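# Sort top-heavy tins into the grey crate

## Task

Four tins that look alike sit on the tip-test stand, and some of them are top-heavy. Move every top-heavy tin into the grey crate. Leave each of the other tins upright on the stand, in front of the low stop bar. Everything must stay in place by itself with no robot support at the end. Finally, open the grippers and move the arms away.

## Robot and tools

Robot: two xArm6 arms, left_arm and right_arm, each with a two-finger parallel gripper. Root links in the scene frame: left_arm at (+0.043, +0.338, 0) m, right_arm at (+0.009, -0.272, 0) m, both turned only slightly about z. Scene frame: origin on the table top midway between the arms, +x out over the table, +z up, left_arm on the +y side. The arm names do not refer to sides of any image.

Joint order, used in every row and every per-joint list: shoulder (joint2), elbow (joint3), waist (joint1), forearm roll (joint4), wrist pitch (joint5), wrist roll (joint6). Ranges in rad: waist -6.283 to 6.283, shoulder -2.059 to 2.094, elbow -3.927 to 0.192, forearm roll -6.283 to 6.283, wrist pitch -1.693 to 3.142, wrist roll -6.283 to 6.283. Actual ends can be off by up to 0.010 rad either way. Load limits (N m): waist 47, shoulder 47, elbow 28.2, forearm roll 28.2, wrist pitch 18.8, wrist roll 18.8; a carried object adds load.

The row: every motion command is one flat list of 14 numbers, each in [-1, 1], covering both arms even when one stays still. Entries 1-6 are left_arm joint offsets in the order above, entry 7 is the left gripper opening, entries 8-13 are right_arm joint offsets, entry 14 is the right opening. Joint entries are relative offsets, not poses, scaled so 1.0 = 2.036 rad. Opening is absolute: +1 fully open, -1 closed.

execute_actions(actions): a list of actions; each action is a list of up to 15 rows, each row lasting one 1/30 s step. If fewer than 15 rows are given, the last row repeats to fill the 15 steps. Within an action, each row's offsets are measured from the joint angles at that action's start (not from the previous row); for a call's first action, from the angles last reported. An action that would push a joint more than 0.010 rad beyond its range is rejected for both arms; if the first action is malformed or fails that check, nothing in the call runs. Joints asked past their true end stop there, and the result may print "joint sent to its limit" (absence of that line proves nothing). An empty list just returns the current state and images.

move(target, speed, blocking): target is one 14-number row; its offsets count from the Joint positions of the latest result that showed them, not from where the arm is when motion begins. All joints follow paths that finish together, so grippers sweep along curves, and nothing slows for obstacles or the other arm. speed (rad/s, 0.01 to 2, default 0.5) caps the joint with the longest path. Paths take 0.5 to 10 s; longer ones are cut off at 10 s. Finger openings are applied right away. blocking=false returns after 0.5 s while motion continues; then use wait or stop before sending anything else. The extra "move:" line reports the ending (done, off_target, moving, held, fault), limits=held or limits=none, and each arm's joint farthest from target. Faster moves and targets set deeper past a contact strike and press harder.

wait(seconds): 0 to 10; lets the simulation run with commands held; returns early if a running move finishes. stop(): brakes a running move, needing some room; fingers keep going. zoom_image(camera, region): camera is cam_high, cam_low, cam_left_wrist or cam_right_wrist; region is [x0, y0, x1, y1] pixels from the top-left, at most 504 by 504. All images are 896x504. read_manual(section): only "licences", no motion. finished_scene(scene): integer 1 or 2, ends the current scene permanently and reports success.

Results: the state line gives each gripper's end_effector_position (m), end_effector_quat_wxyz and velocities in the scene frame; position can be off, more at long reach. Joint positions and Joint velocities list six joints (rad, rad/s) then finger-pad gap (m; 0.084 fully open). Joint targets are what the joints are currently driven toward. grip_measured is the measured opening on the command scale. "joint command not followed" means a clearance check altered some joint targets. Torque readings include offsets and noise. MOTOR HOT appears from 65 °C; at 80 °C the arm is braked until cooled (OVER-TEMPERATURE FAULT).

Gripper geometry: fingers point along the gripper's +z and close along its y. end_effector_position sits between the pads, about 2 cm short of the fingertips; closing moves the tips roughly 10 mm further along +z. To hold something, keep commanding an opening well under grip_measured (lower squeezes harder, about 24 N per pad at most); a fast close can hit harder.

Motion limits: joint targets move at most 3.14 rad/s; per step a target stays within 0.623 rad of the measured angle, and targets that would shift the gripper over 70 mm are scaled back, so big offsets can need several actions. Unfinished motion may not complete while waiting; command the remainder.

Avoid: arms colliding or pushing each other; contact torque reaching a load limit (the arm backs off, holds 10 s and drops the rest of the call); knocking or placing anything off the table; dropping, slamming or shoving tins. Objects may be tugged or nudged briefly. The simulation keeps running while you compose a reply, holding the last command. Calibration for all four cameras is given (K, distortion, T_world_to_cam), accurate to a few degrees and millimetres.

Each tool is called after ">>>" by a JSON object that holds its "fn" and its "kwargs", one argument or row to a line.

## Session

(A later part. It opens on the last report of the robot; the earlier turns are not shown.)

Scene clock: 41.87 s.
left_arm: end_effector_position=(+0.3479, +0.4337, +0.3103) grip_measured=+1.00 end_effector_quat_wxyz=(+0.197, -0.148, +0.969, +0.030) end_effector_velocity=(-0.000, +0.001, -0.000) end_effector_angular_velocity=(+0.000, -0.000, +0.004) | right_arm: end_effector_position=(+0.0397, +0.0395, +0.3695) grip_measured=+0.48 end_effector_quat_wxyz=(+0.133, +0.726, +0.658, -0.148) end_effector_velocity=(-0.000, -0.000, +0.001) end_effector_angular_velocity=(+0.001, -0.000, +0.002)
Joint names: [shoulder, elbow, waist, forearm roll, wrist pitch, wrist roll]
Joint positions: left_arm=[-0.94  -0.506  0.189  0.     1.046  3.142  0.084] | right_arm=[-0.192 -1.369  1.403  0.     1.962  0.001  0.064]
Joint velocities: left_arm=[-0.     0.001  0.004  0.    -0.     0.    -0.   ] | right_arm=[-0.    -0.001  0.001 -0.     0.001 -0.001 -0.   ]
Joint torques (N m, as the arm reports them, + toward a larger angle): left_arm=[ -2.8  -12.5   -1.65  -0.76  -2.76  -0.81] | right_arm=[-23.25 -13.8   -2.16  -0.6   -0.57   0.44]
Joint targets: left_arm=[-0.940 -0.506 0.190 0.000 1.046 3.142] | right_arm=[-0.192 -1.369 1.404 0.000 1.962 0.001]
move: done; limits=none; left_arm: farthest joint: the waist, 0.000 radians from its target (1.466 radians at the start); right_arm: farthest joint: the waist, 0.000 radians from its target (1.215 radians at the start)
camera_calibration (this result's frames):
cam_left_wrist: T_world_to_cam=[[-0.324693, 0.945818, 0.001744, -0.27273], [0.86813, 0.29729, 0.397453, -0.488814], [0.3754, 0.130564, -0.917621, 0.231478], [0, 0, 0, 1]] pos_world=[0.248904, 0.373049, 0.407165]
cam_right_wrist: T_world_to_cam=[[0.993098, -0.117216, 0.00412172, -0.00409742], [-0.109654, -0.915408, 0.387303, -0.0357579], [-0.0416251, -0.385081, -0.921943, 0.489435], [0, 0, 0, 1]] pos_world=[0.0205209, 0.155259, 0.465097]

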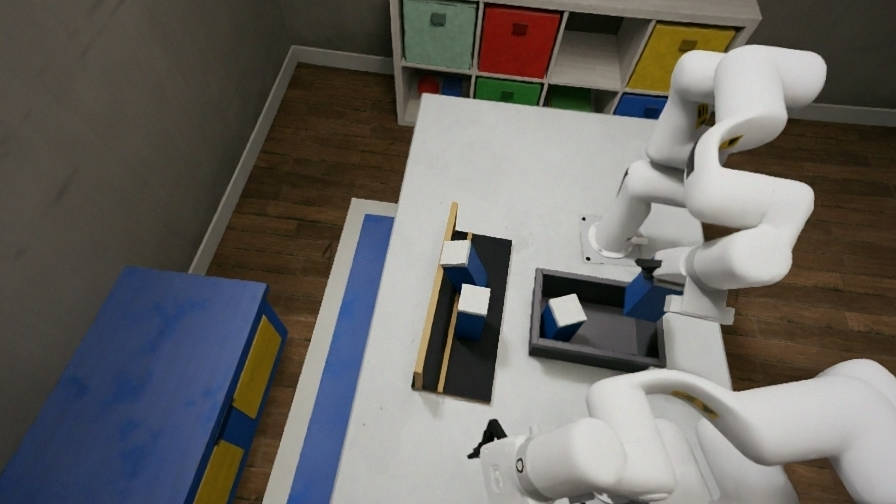

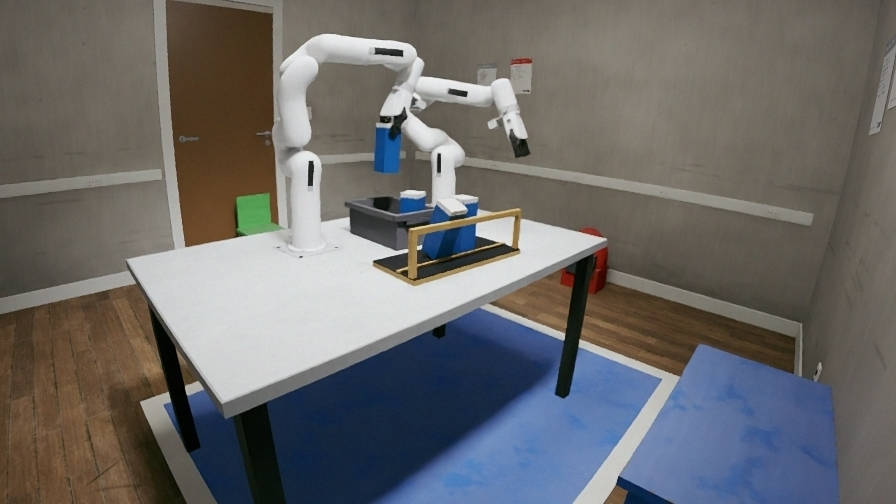

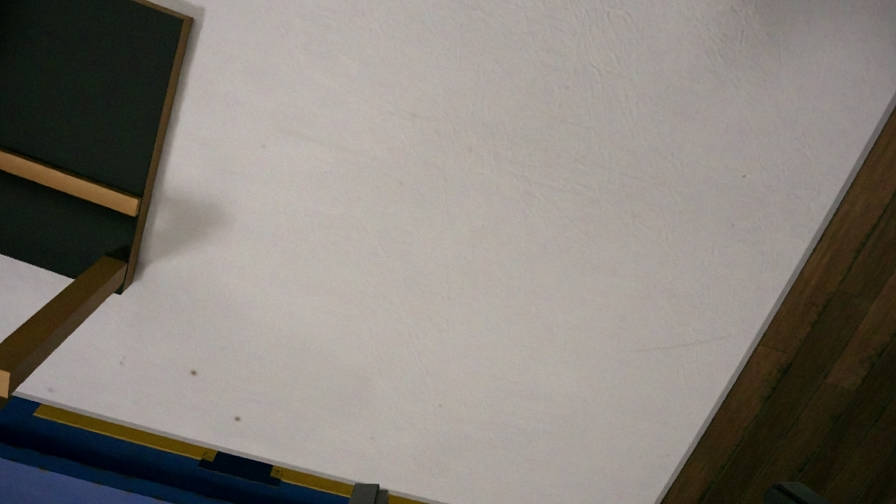

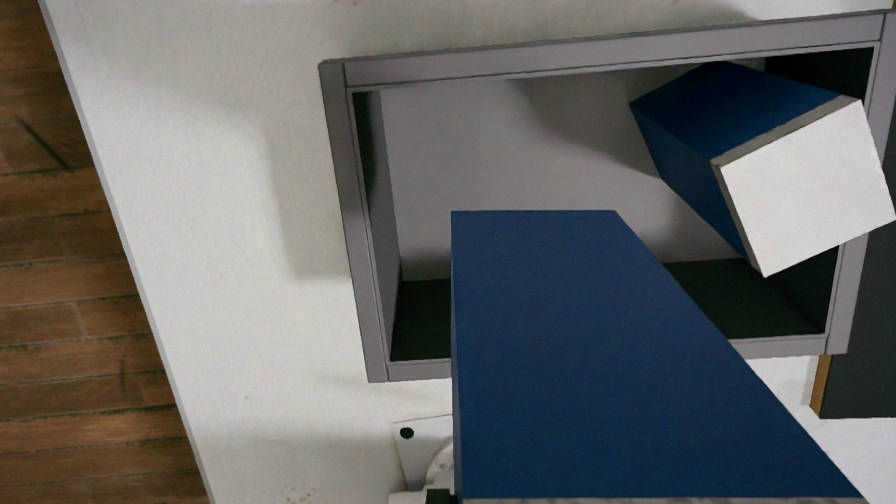

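>>> {"fn": "move", "kwargs": {
  "target": [0,0,0,0,0,0,1, 0.0048,0.1495,0.0246,0,-0.1547,0,-0.2],
  "speed": 0.7
}}

>>> {"fn": "move", "kwargs": {
  "target": [0,0,0,0,0,0,1, 0.0508,0.1098,0,0,-0.1606,0,-0.2],
  "speed": 0.4
}}

Scene clock: 44.67 s.
left_arm: end_effector_position=(+0.3479, +0.4337, +0.3103) grip_measured=+1.00 end_effector_quat_wxyz=(+0.197, -0.148, +0.969, +0.030) end_effector_velocity=(-0.000, -0.000, -0.000) end_effector_angular_velocity=(-0.000, +0.000, -0.000) | right_arm: end_effector_position=(+0.0245, +0.0499, +0.2600) grip_measured=+0.48 end_effector_quat_wxyz=(+0.137, +0.710, +0.676, -0.144) end_effector_velocity=(-0.000, -0.000, -0.001) end_effector_angular_velocity=(-0.001, -0.001, +0.001)
Joint names: [shoulder, elbow, waist, forearm roll, wrist pitch, wrist roll]
Joint positions: left_arm=[-0.94  -0.506  0.189  0.     1.046  3.142  0.084] | right_arm=[-0.182 -1.066  1.453  0.     1.647  0.001  0.064]
Joint velocities: left_arm=[ 0.  0. -0. -0.  0.  0. -0.] | right_arm=[ 0.001  0.002  0.002 -0.001 -0.002  0.001 -0.   ]
Joint torques (N m, as the arm reports them, + toward a larger angle): left_arm=[ -2.4  -12.51  -1.68  -0.48  -2.87  -1.03] | right_arm=[-24.23 -14.17  -2.13  -0.61  -0.58   0.39]
Joint targets: left_arm=[-0.940 -0.506 0.189 0.000 1.046 3.142] | right_arm=[-0.182 -1.065 1.453 0.000 1.647 0.001]
move: done; limits=none; left_arm: farthest joint: the waist, 0.000 radians from its target (0.001 radians at the start); right_arm: farthest joint: the elbow, 0.001 radians from its target (0.305 radians at the start)
camera_calibration (this result's frames):
cam_left_wrist: T_world_to_cam=[[-0.324694, 0.945818, 0.00174399, -0.272729], [0.86813, 0.297291, 0.397453, -0.488814], [0.3754, 0.130565, -0.917621, 0.231478], [0, 0, 0, 1]] pos_world=[0.248904, 0.37305, 0.407165]
cam_right_wrist: T_world_to_cam=[[0.997708, -0.0675428, 0.00412583, 0.0100469], [-0.0638932, -0.920209, 0.386177, 0.0139324], [-0.0222869, -0.385556, -0.922415, 0.39152], [0, 0, 0, 1]] pos_world=[-0.000407901, 0.164452, 0.355722]

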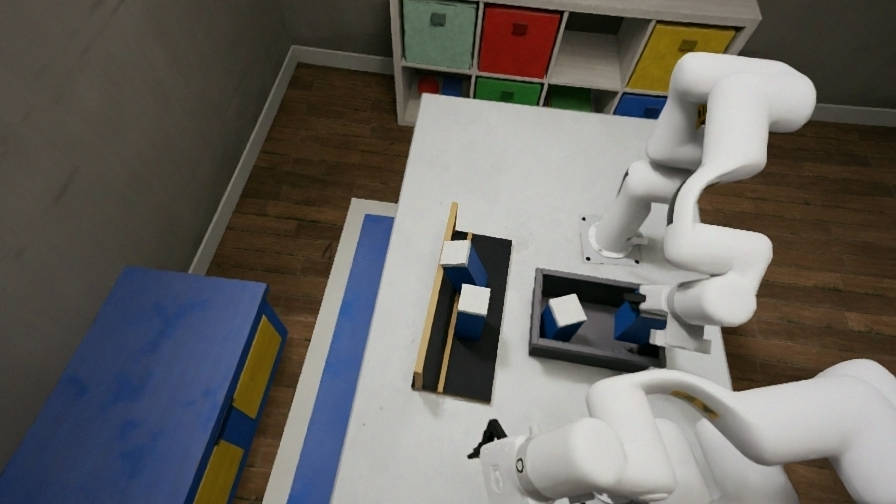

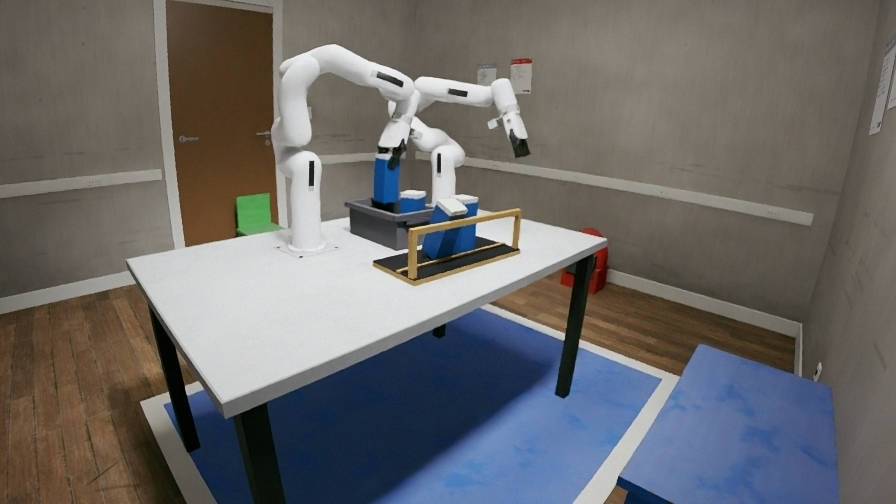

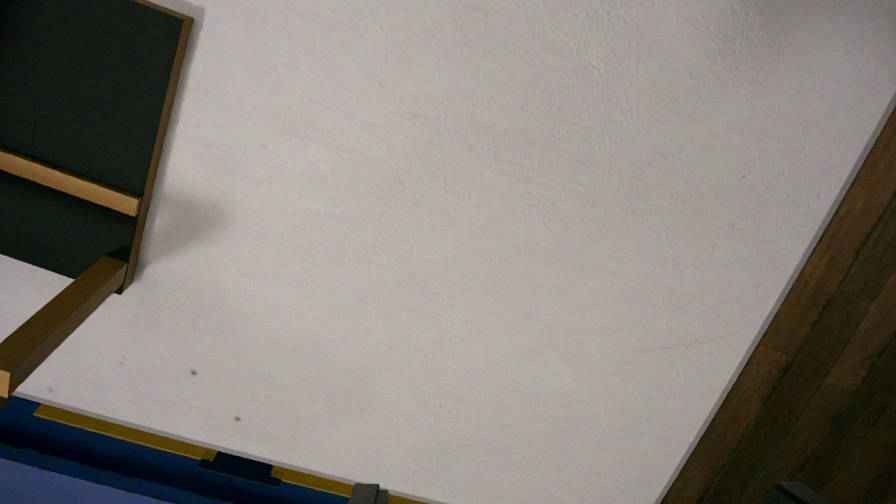

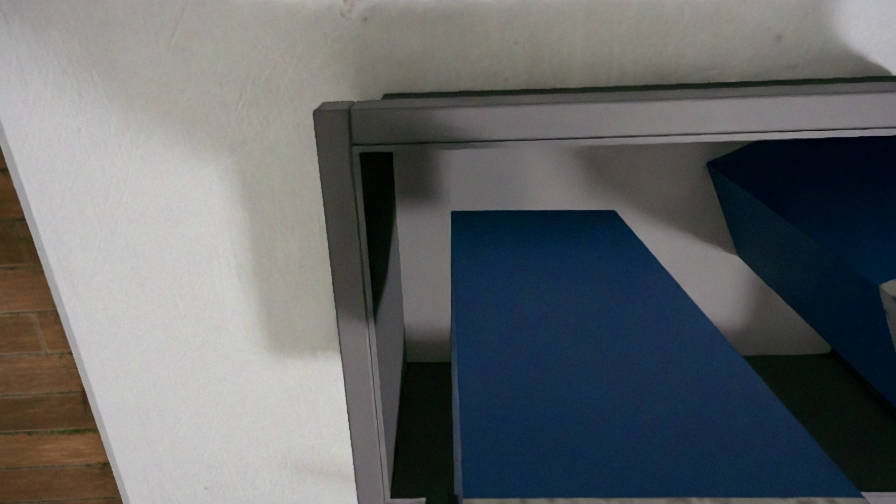

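Scene clock: 46.07 s.
left_arm: end_effector_position=(+0.3479, +0.4337, +0.3103) grip_measured=+1.00 end_effector_quat_wxyz=(+0.197, -0.148, +0.969, +0.030) end_effector_velocity=(-0.000, +0.000, -0.000) end_effector_angular_velocity=(-0.001, +0.000, +0.001) | right_arm: end_effector_position=(+0.0246, +0.0501, +0.1482) grip_measured=+0.48 end_effector_quat_wxyz=(+0.137, +0.710, +0.676, -0.144) end_effector_velocity=(+0.000, -0.001, -0.001) end_effector_angular_velocity=(-0.004, +0.000, -0.003)
Joint names: [shoulder, elbow, waist, forearm roll, wrist pitch, wrist roll]
Joint positions: left_arm=[-0.94  -0.506  0.189  0.     1.046  3.142  0.084] | right_arm=[-0.079 -0.842  1.453  0.     1.32   0.001  0.064]
Joint velocities: left_arm=[-0.    -0.     0.001 -0.001  0.001  0.     0.   ] | right_arm=[ 0.001  0.003 -0.001  0.001 -0.001  0.001  0.   ]
Joint torques (N m, as the arm reports them, + toward a larger angle): left_arm=[ -2.67 -12.75  -1.92  -0.46  -2.91  -0.86] | right_arm=[-25.78 -13.23  -2.19  -0.51  -0.63   0.4 ]
Joint targets: left_arm=[-0.940 -0.506 0.189 0.000 1.046 3.142] | right_arm=[-0.079 -0.842 1.453 0.000 1.320 0.001]
move: done; limits=none; left_arm: farthest joint: the waist, 0.000 radians from its target (0.000 radians at the start); right_arm: farthest joint: the shoulder, 0.001 radians from its target (0.104 radians at the start)
camera_calibration (this result's frames):
cam_left_wrist: T_world_to_cam=[[-0.324694, 0.945818, 0.00174415, -0.272729], [0.86813, 0.297291, 0.397453, -0.488814], [0.375399, 0.130565, -0.917621, 0.231478], [0, 0, 0, 1]] pos_world=[0.248904, 0.37305, 0.407165]
cam_right_wrist: T_world_to_cam=[[0.997701, -0.0676391, 0.00417066, 0.010499], [-0.0640091, -0.92037, 0.385775, 0.0573501], [-0.022255, -0.385155, -0.922583, 0.28848], [0, 0, 0, 1]] pos_world=[-0.000383793, 0.164603, 0.243979]

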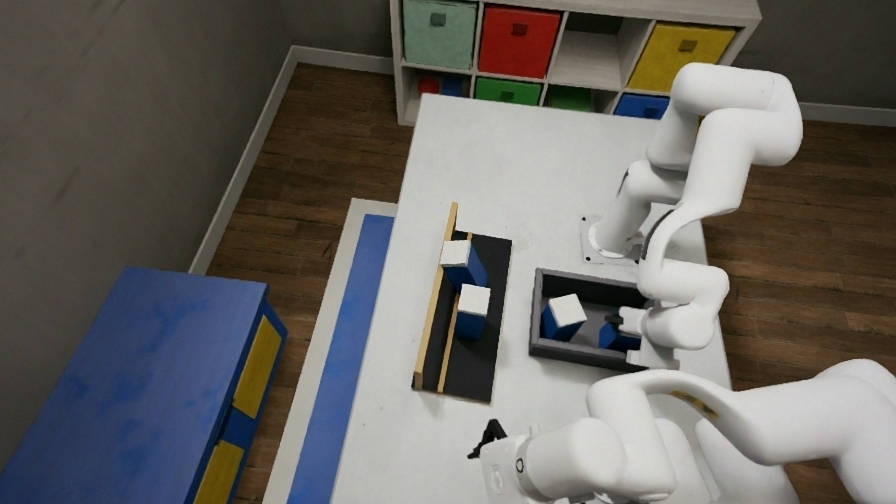

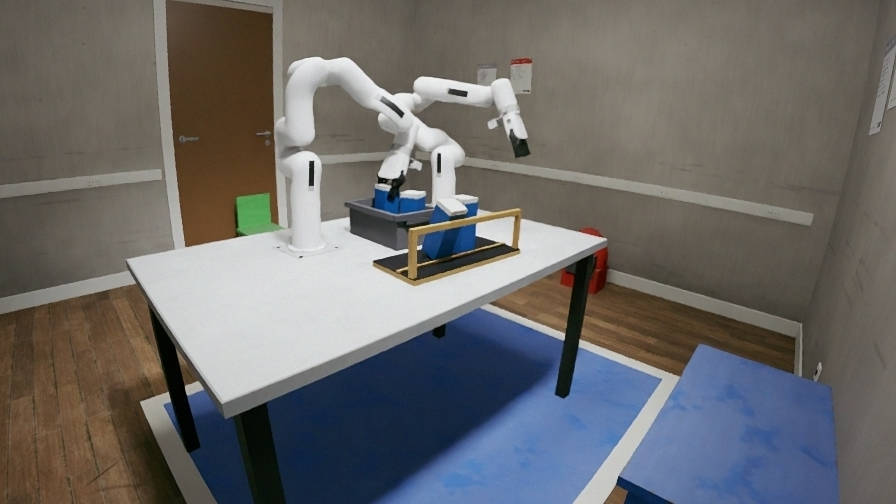

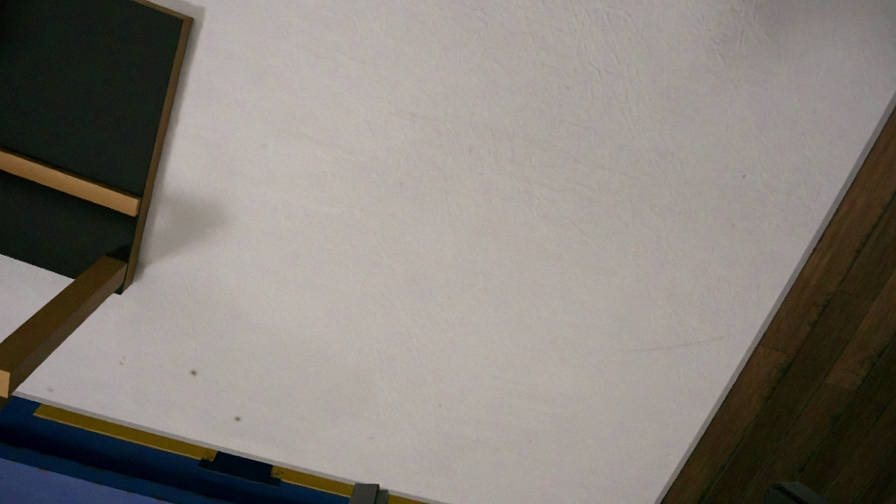

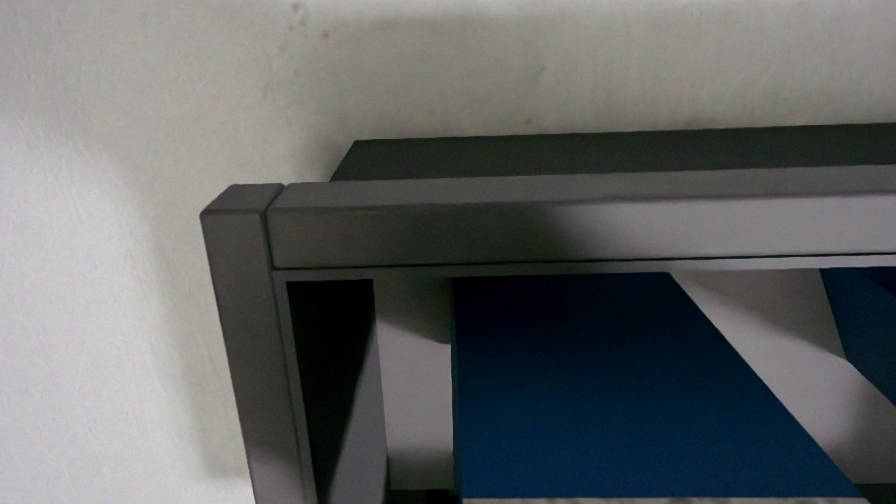

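>>> {"fn": "move", "kwargs": {
  "target": [0,0,0,0,0,0,1, 0,0,0,0,0,0,1]
}}

>>> {"fn": "move", "kwargs": {
  "target": [0,0,0,0,0,0,1, -0.0508,-0.1098,0,0,0.1606,0,1],
  "speed": 0.7
}}

>>> {"fn": "move", "kwargs": {
  "target": [0,0,0,0,0,0,1, -0.0661,0.0766,-0.4311,0,-0.2064,-1.0,1],
  "speed": 1.5
}}

Scene clock: 51.17 s.
left_arm: end_effector_position=(+0.3479, +0.4337, +0.3103) grip_measured=+1.00 end_effector_quat_wxyz=(+0.197, -0.148, +0.969, +0.030) end_effector_velocity=(-0.000, +0.000, +0.000) end_effector_angular_velocity=(-0.000, +0.000, +0.001) | right_arm: end_effector_position=(+0.0246, +0.0501, +0.1482) grip_measured=+1.00 end_effector_quat_wxyz=(+0.137, +0.710, +0.676, -0.144) end_effector_velocity=(-0.000, +0.001, +0.000) end_effector_angular_velocity=(+0.001, +0.000, +0.002)
Joint names: [shoulder, elbow, waist, forearm roll, wrist pitch, wrist roll]
Joint positions: left_arm=[-0.94  -0.506  0.189  0.     1.046  3.142  0.084] | right_arm=[-0.079 -0.842  1.453  0.     1.32   0.001  0.084]
Joint velocities: left_arm=[ 0.    -0.001  0.    -0.     0.001 -0.    -0.   ] | right_arm=[ 0.    -0.002  0.001 -0.     0.001 -0.001  0.   ]
Joint torques (N m, as the arm reports them, + toward a larger angle): left_arm=[ -2.5  -12.43  -1.94  -0.64  -2.81  -0.98] | right_arm=[-24.31 -12.58  -2.14  -0.65  -0.61   0.42]
Joint targets: left_arm=[-0.940 -0.506 0.189 0.000 1.046 3.142] | right_arm=[-0.079 -0.842 1.453 0.000 1.320 0.001]
move: done; limits=none; left_arm: farthest joint: the waist, 0.000 radians from its target (0.000 radians at the start); right_arm: farthest joint: the waist, 0.000 radians from its target (0.000 radians at the start)
camera_calibration (this result's frames):
cam_left_wrist: T_world_to_cam=[[-0.324694, 0.945818, 0.001744, -0.272729], [0.86813, 0.297291, 0.397453, -0.488814], [0.3754, 0.130564, -0.917621, 0.231478], [0, 0, 0, 1]] pos_world=[0.248904, 0.37305, 0.407165]
cam_right_wrist: T_world_to_cam=[[0.997701, -0.0676395, 0.00417032, 0.010499], [-0.0640099, -0.920379, 0.385752, 0.0573566], [-0.0222538, -0.385132, -0.922593, 0.28849], [0, 0, 0, 1]] pos_world=[-0.000383516, 0.164607, 0.243989]

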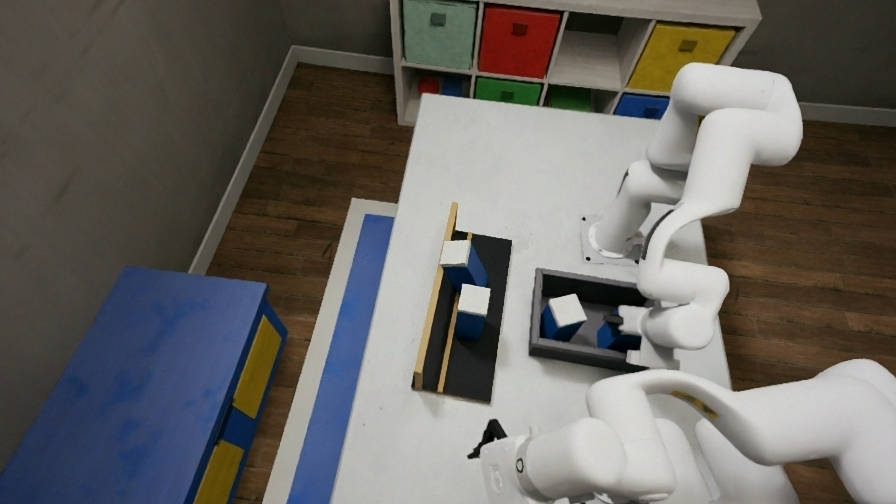

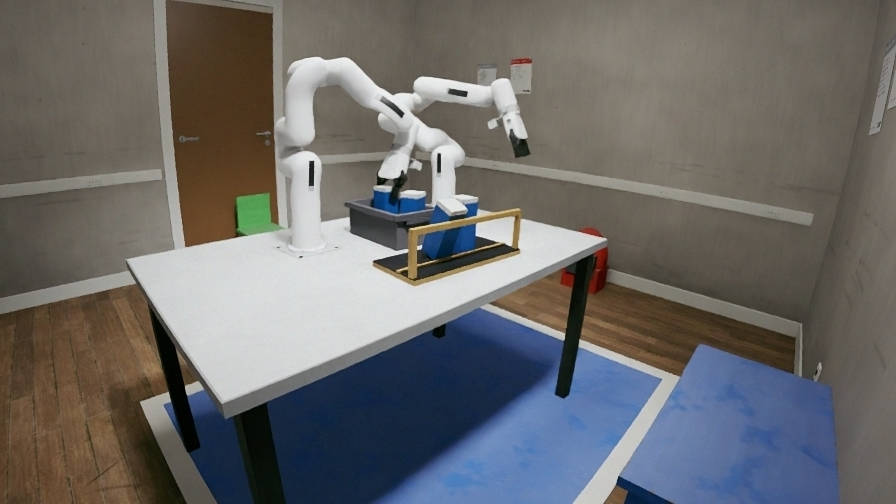

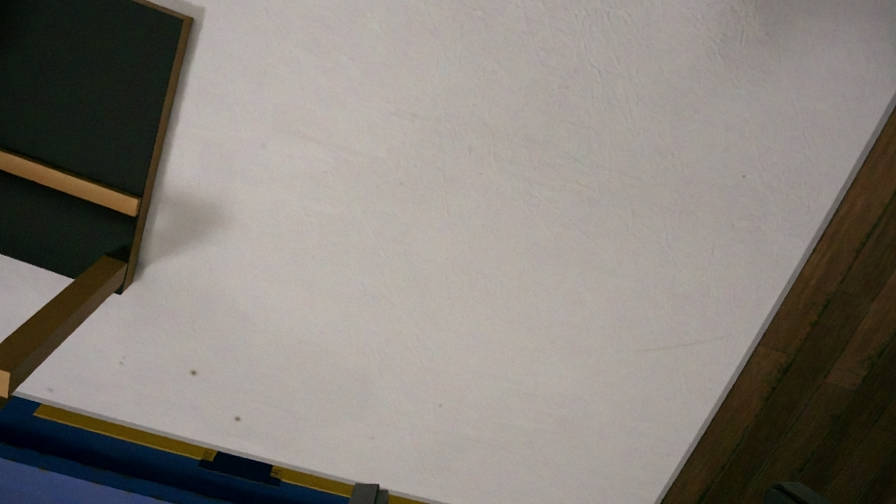

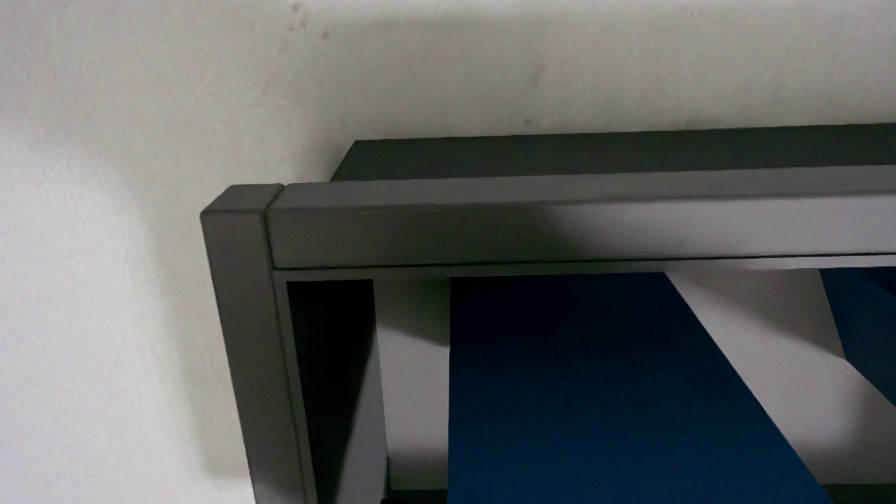

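Scene clock: 52.33 s.
left_arm: end_effector_position=(+0.3479, +0.4337, +0.3103) grip_measured=+1.00 end_effector_quat_wxyz=(+0.197, -0.148, +0.969, +0.030) end_effector_velocity=(-0.000, +0.000, -0.001) end_effector_angular_velocity=(+0.000, +0.001, -0.000) | right_arm: end_effector_position=(+0.0245, +0.0499, +0.2600) grip_measured=+1.00 end_effector_quat_wxyz=(+0.137, +0.710, +0.676, -0.144) end_effector_velocity=(-0.000, +0.000, +0.001) end_effector_angular_velocity=(+0.002, +0.000, -0.000)
Joint names: [shoulder, elbow, waist, forearm roll, wrist pitch, wrist roll]
Joint positions: left_arm=[-0.94  -0.506  0.189  0.     1.046  3.142  0.084] | right_arm=[-0.182 -1.066  1.453  0.     1.647  0.001  0.084]
Joint velocities: left_arm=[ 0.     0.001 -0.     0.001 -0.     0.     0.   ] | right_arm=[-0.002 -0.002 -0.     0.     0.002  0.    -0.   ]
Joint torques (N m, as the arm reports them, + toward a larger angle): left_arm=[ -2.5  -12.67  -1.99  -0.58  -2.88  -0.91] | right_arm=[-22.99 -13.34  -2.02  -0.56  -0.6    0.4 ]
Joint targets: left_arm=[-0.940 -0.506 0.189 0.000 1.046 3.142] | right_arm=[-0.183 -1.066 1.453 0.000 1.647 0.001]
move: done; limits=none; left_arm: farthest joint: the waist, 0.000 radians from its target (0.000 radians at the start); right_arm: farthest joint: the waist, 0.000 radians from its target (0.000 radians at the start)
camera_calibration (this result's frames):
cam_left_wrist: T_world_to_cam=[[-0.324693, 0.945818, 0.00174412, -0.272729], [0.86813, 0.297291, 0.397453, -0.488814], [0.375399, 0.130565, -0.917621, 0.231478], [0, 0, 0, 1]] pos_world=[0.248904, 0.37305, 0.407165]
cam_right_wrist: T_world_to_cam=[[0.997708, -0.0675431, 0.0041263, 0.0100468], [-0.0638926, -0.920191, 0.386221, 0.0139213], [-0.0222896, -0.385599, -0.922397, 0.391501], [0, 0, 0, 1]] pos_world=[-0.000407872, 0.164451, 0.355701]

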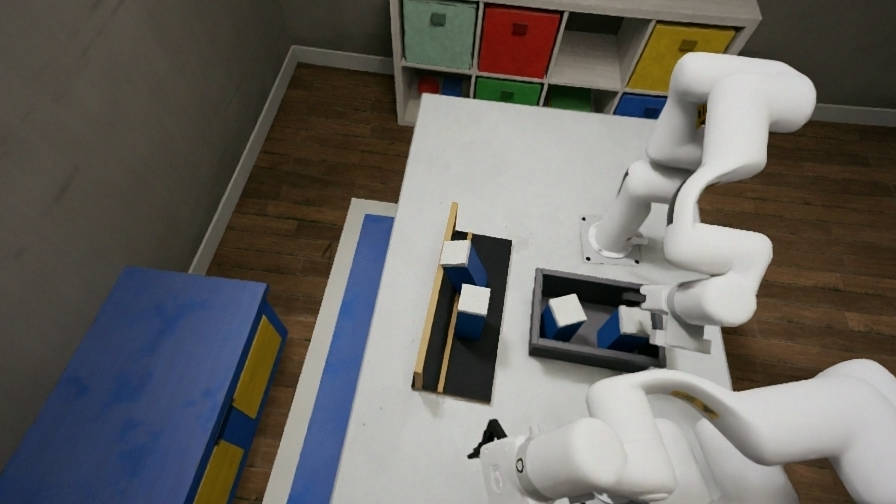

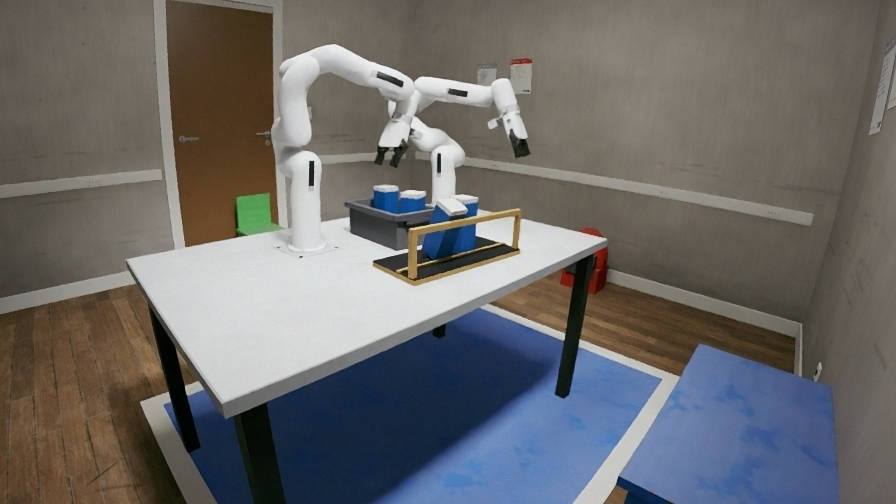

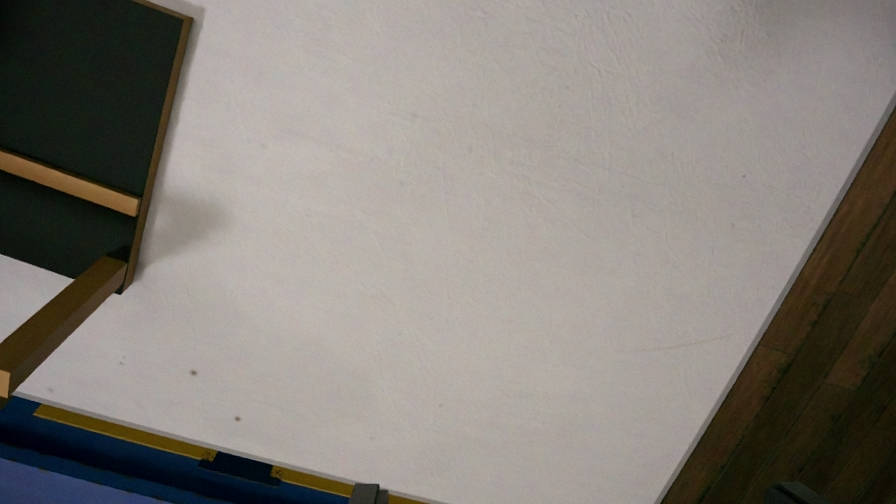

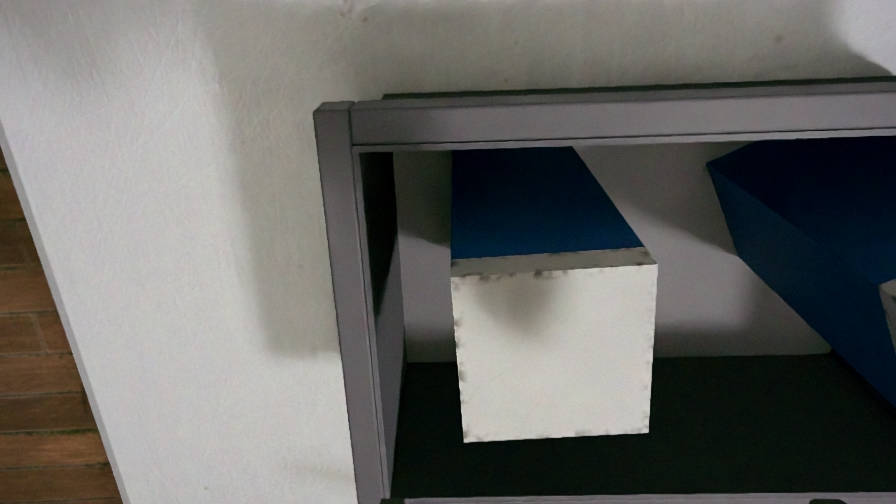

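Scene clock: 54.57 s.
left_arm: end_effector_position=(+0.3479, +0.4337, +0.3103) grip_measured=+1.00 end_effector_quat_wxyz=(+0.197, -0.148, +0.969, +0.030) end_effector_velocity=(-0.000, +0.000, -0.000) end_effector_angular_velocity=(-0.000, -0.000, +0.000) | right_arm: end_effector_position=(+0.3178, -0.0400, +0.2598) grip_measured=+1.00 end_effector_quat_wxyz=(-0.000, +0.229, +0.973, -0.000) end_effector_velocity=(+0.000, +0.000, +0.000) end_effector_angular_velocity=(+0.001, -0.001, +0.003)
Joint names: [shoulder, elbow, waist, forearm roll, wrist pitch, wrist roll]
Joint positions: left_arm=[-0.94  -0.506  0.189  0.     1.046  3.142  0.084] | right_arm=[-0.317 -0.91   0.576  0.     1.227 -2.035  0.084]
Joint velocities: left_arm=[-0.     0.001  0.001 -0.    -0.     0.001  0.   ] | right_arm=[-0.    -0.001 -0.001  0.001 -0.    -0.004 -0.   ]
Joint torques (N m, as the arm reports them, + toward a larger angle): left_arm=[ -2.79 -12.76  -1.55  -0.57  -2.77  -0.91] | right_arm=[-20.25 -14.02  -1.91  -0.52  -1.31   0.47]
Joint targets: left_arm=[-0.940 -0.506 0.189 0.000 1.046 3.142] | right_arm=[-0.317 -0.910 0.576 0.000 1.227 -2.035]
move: done; limits=none; left_arm: farthest joint: the waist, 0.000 radians from its target (0.000 radians at the start); right_arm: farthest joint: the waist, 0.001 radians from its target (0.878 radians at the start)
camera_calibration (this result's frames):
cam_left_wrist: T_world_to_cam=[[-0.324693, 0.945818, 0.00174407, -0.272729], [0.86813, 0.297291, 0.397453, -0.488814], [0.3754, 0.130564, -0.917621, 0.231478], [0, 0, 0, 1]] pos_world=[0.248904, 0.37305, 0.407165]
cam_right_wrist: T_world_to_cam=[[0.462199, 0.886768, -0.00371374, -0.0782621], [0.886763, -0.462211, -0.00345127, -0.232567], [-0.00477701, -0.00169803, -0.999987, 0.393102], [0, 0, 0, 1]] pos_world=[0.244282, -0.037427, 0.392004]

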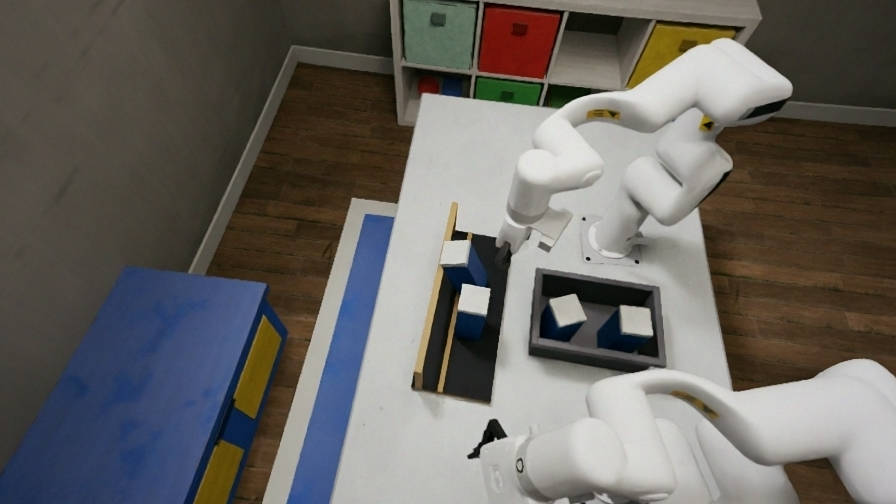

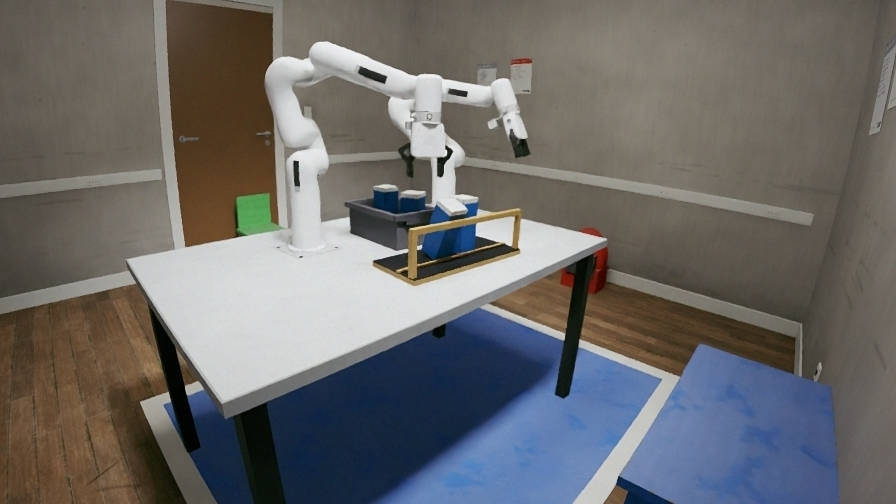

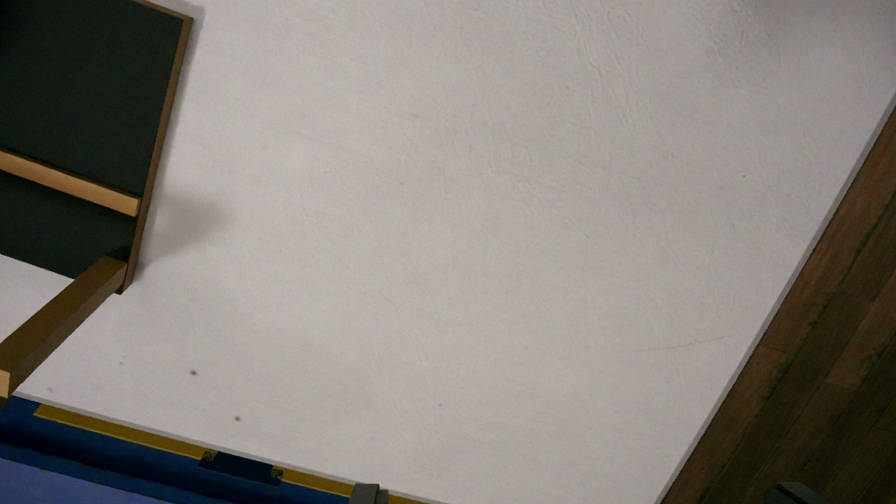

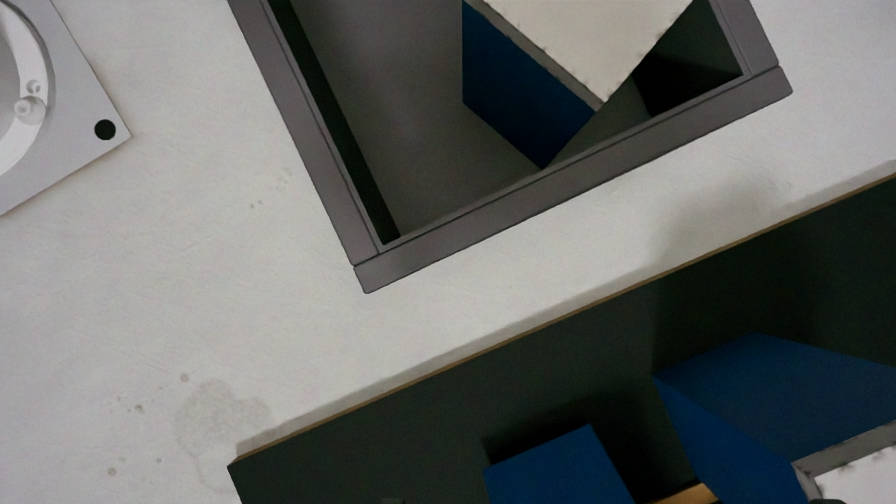

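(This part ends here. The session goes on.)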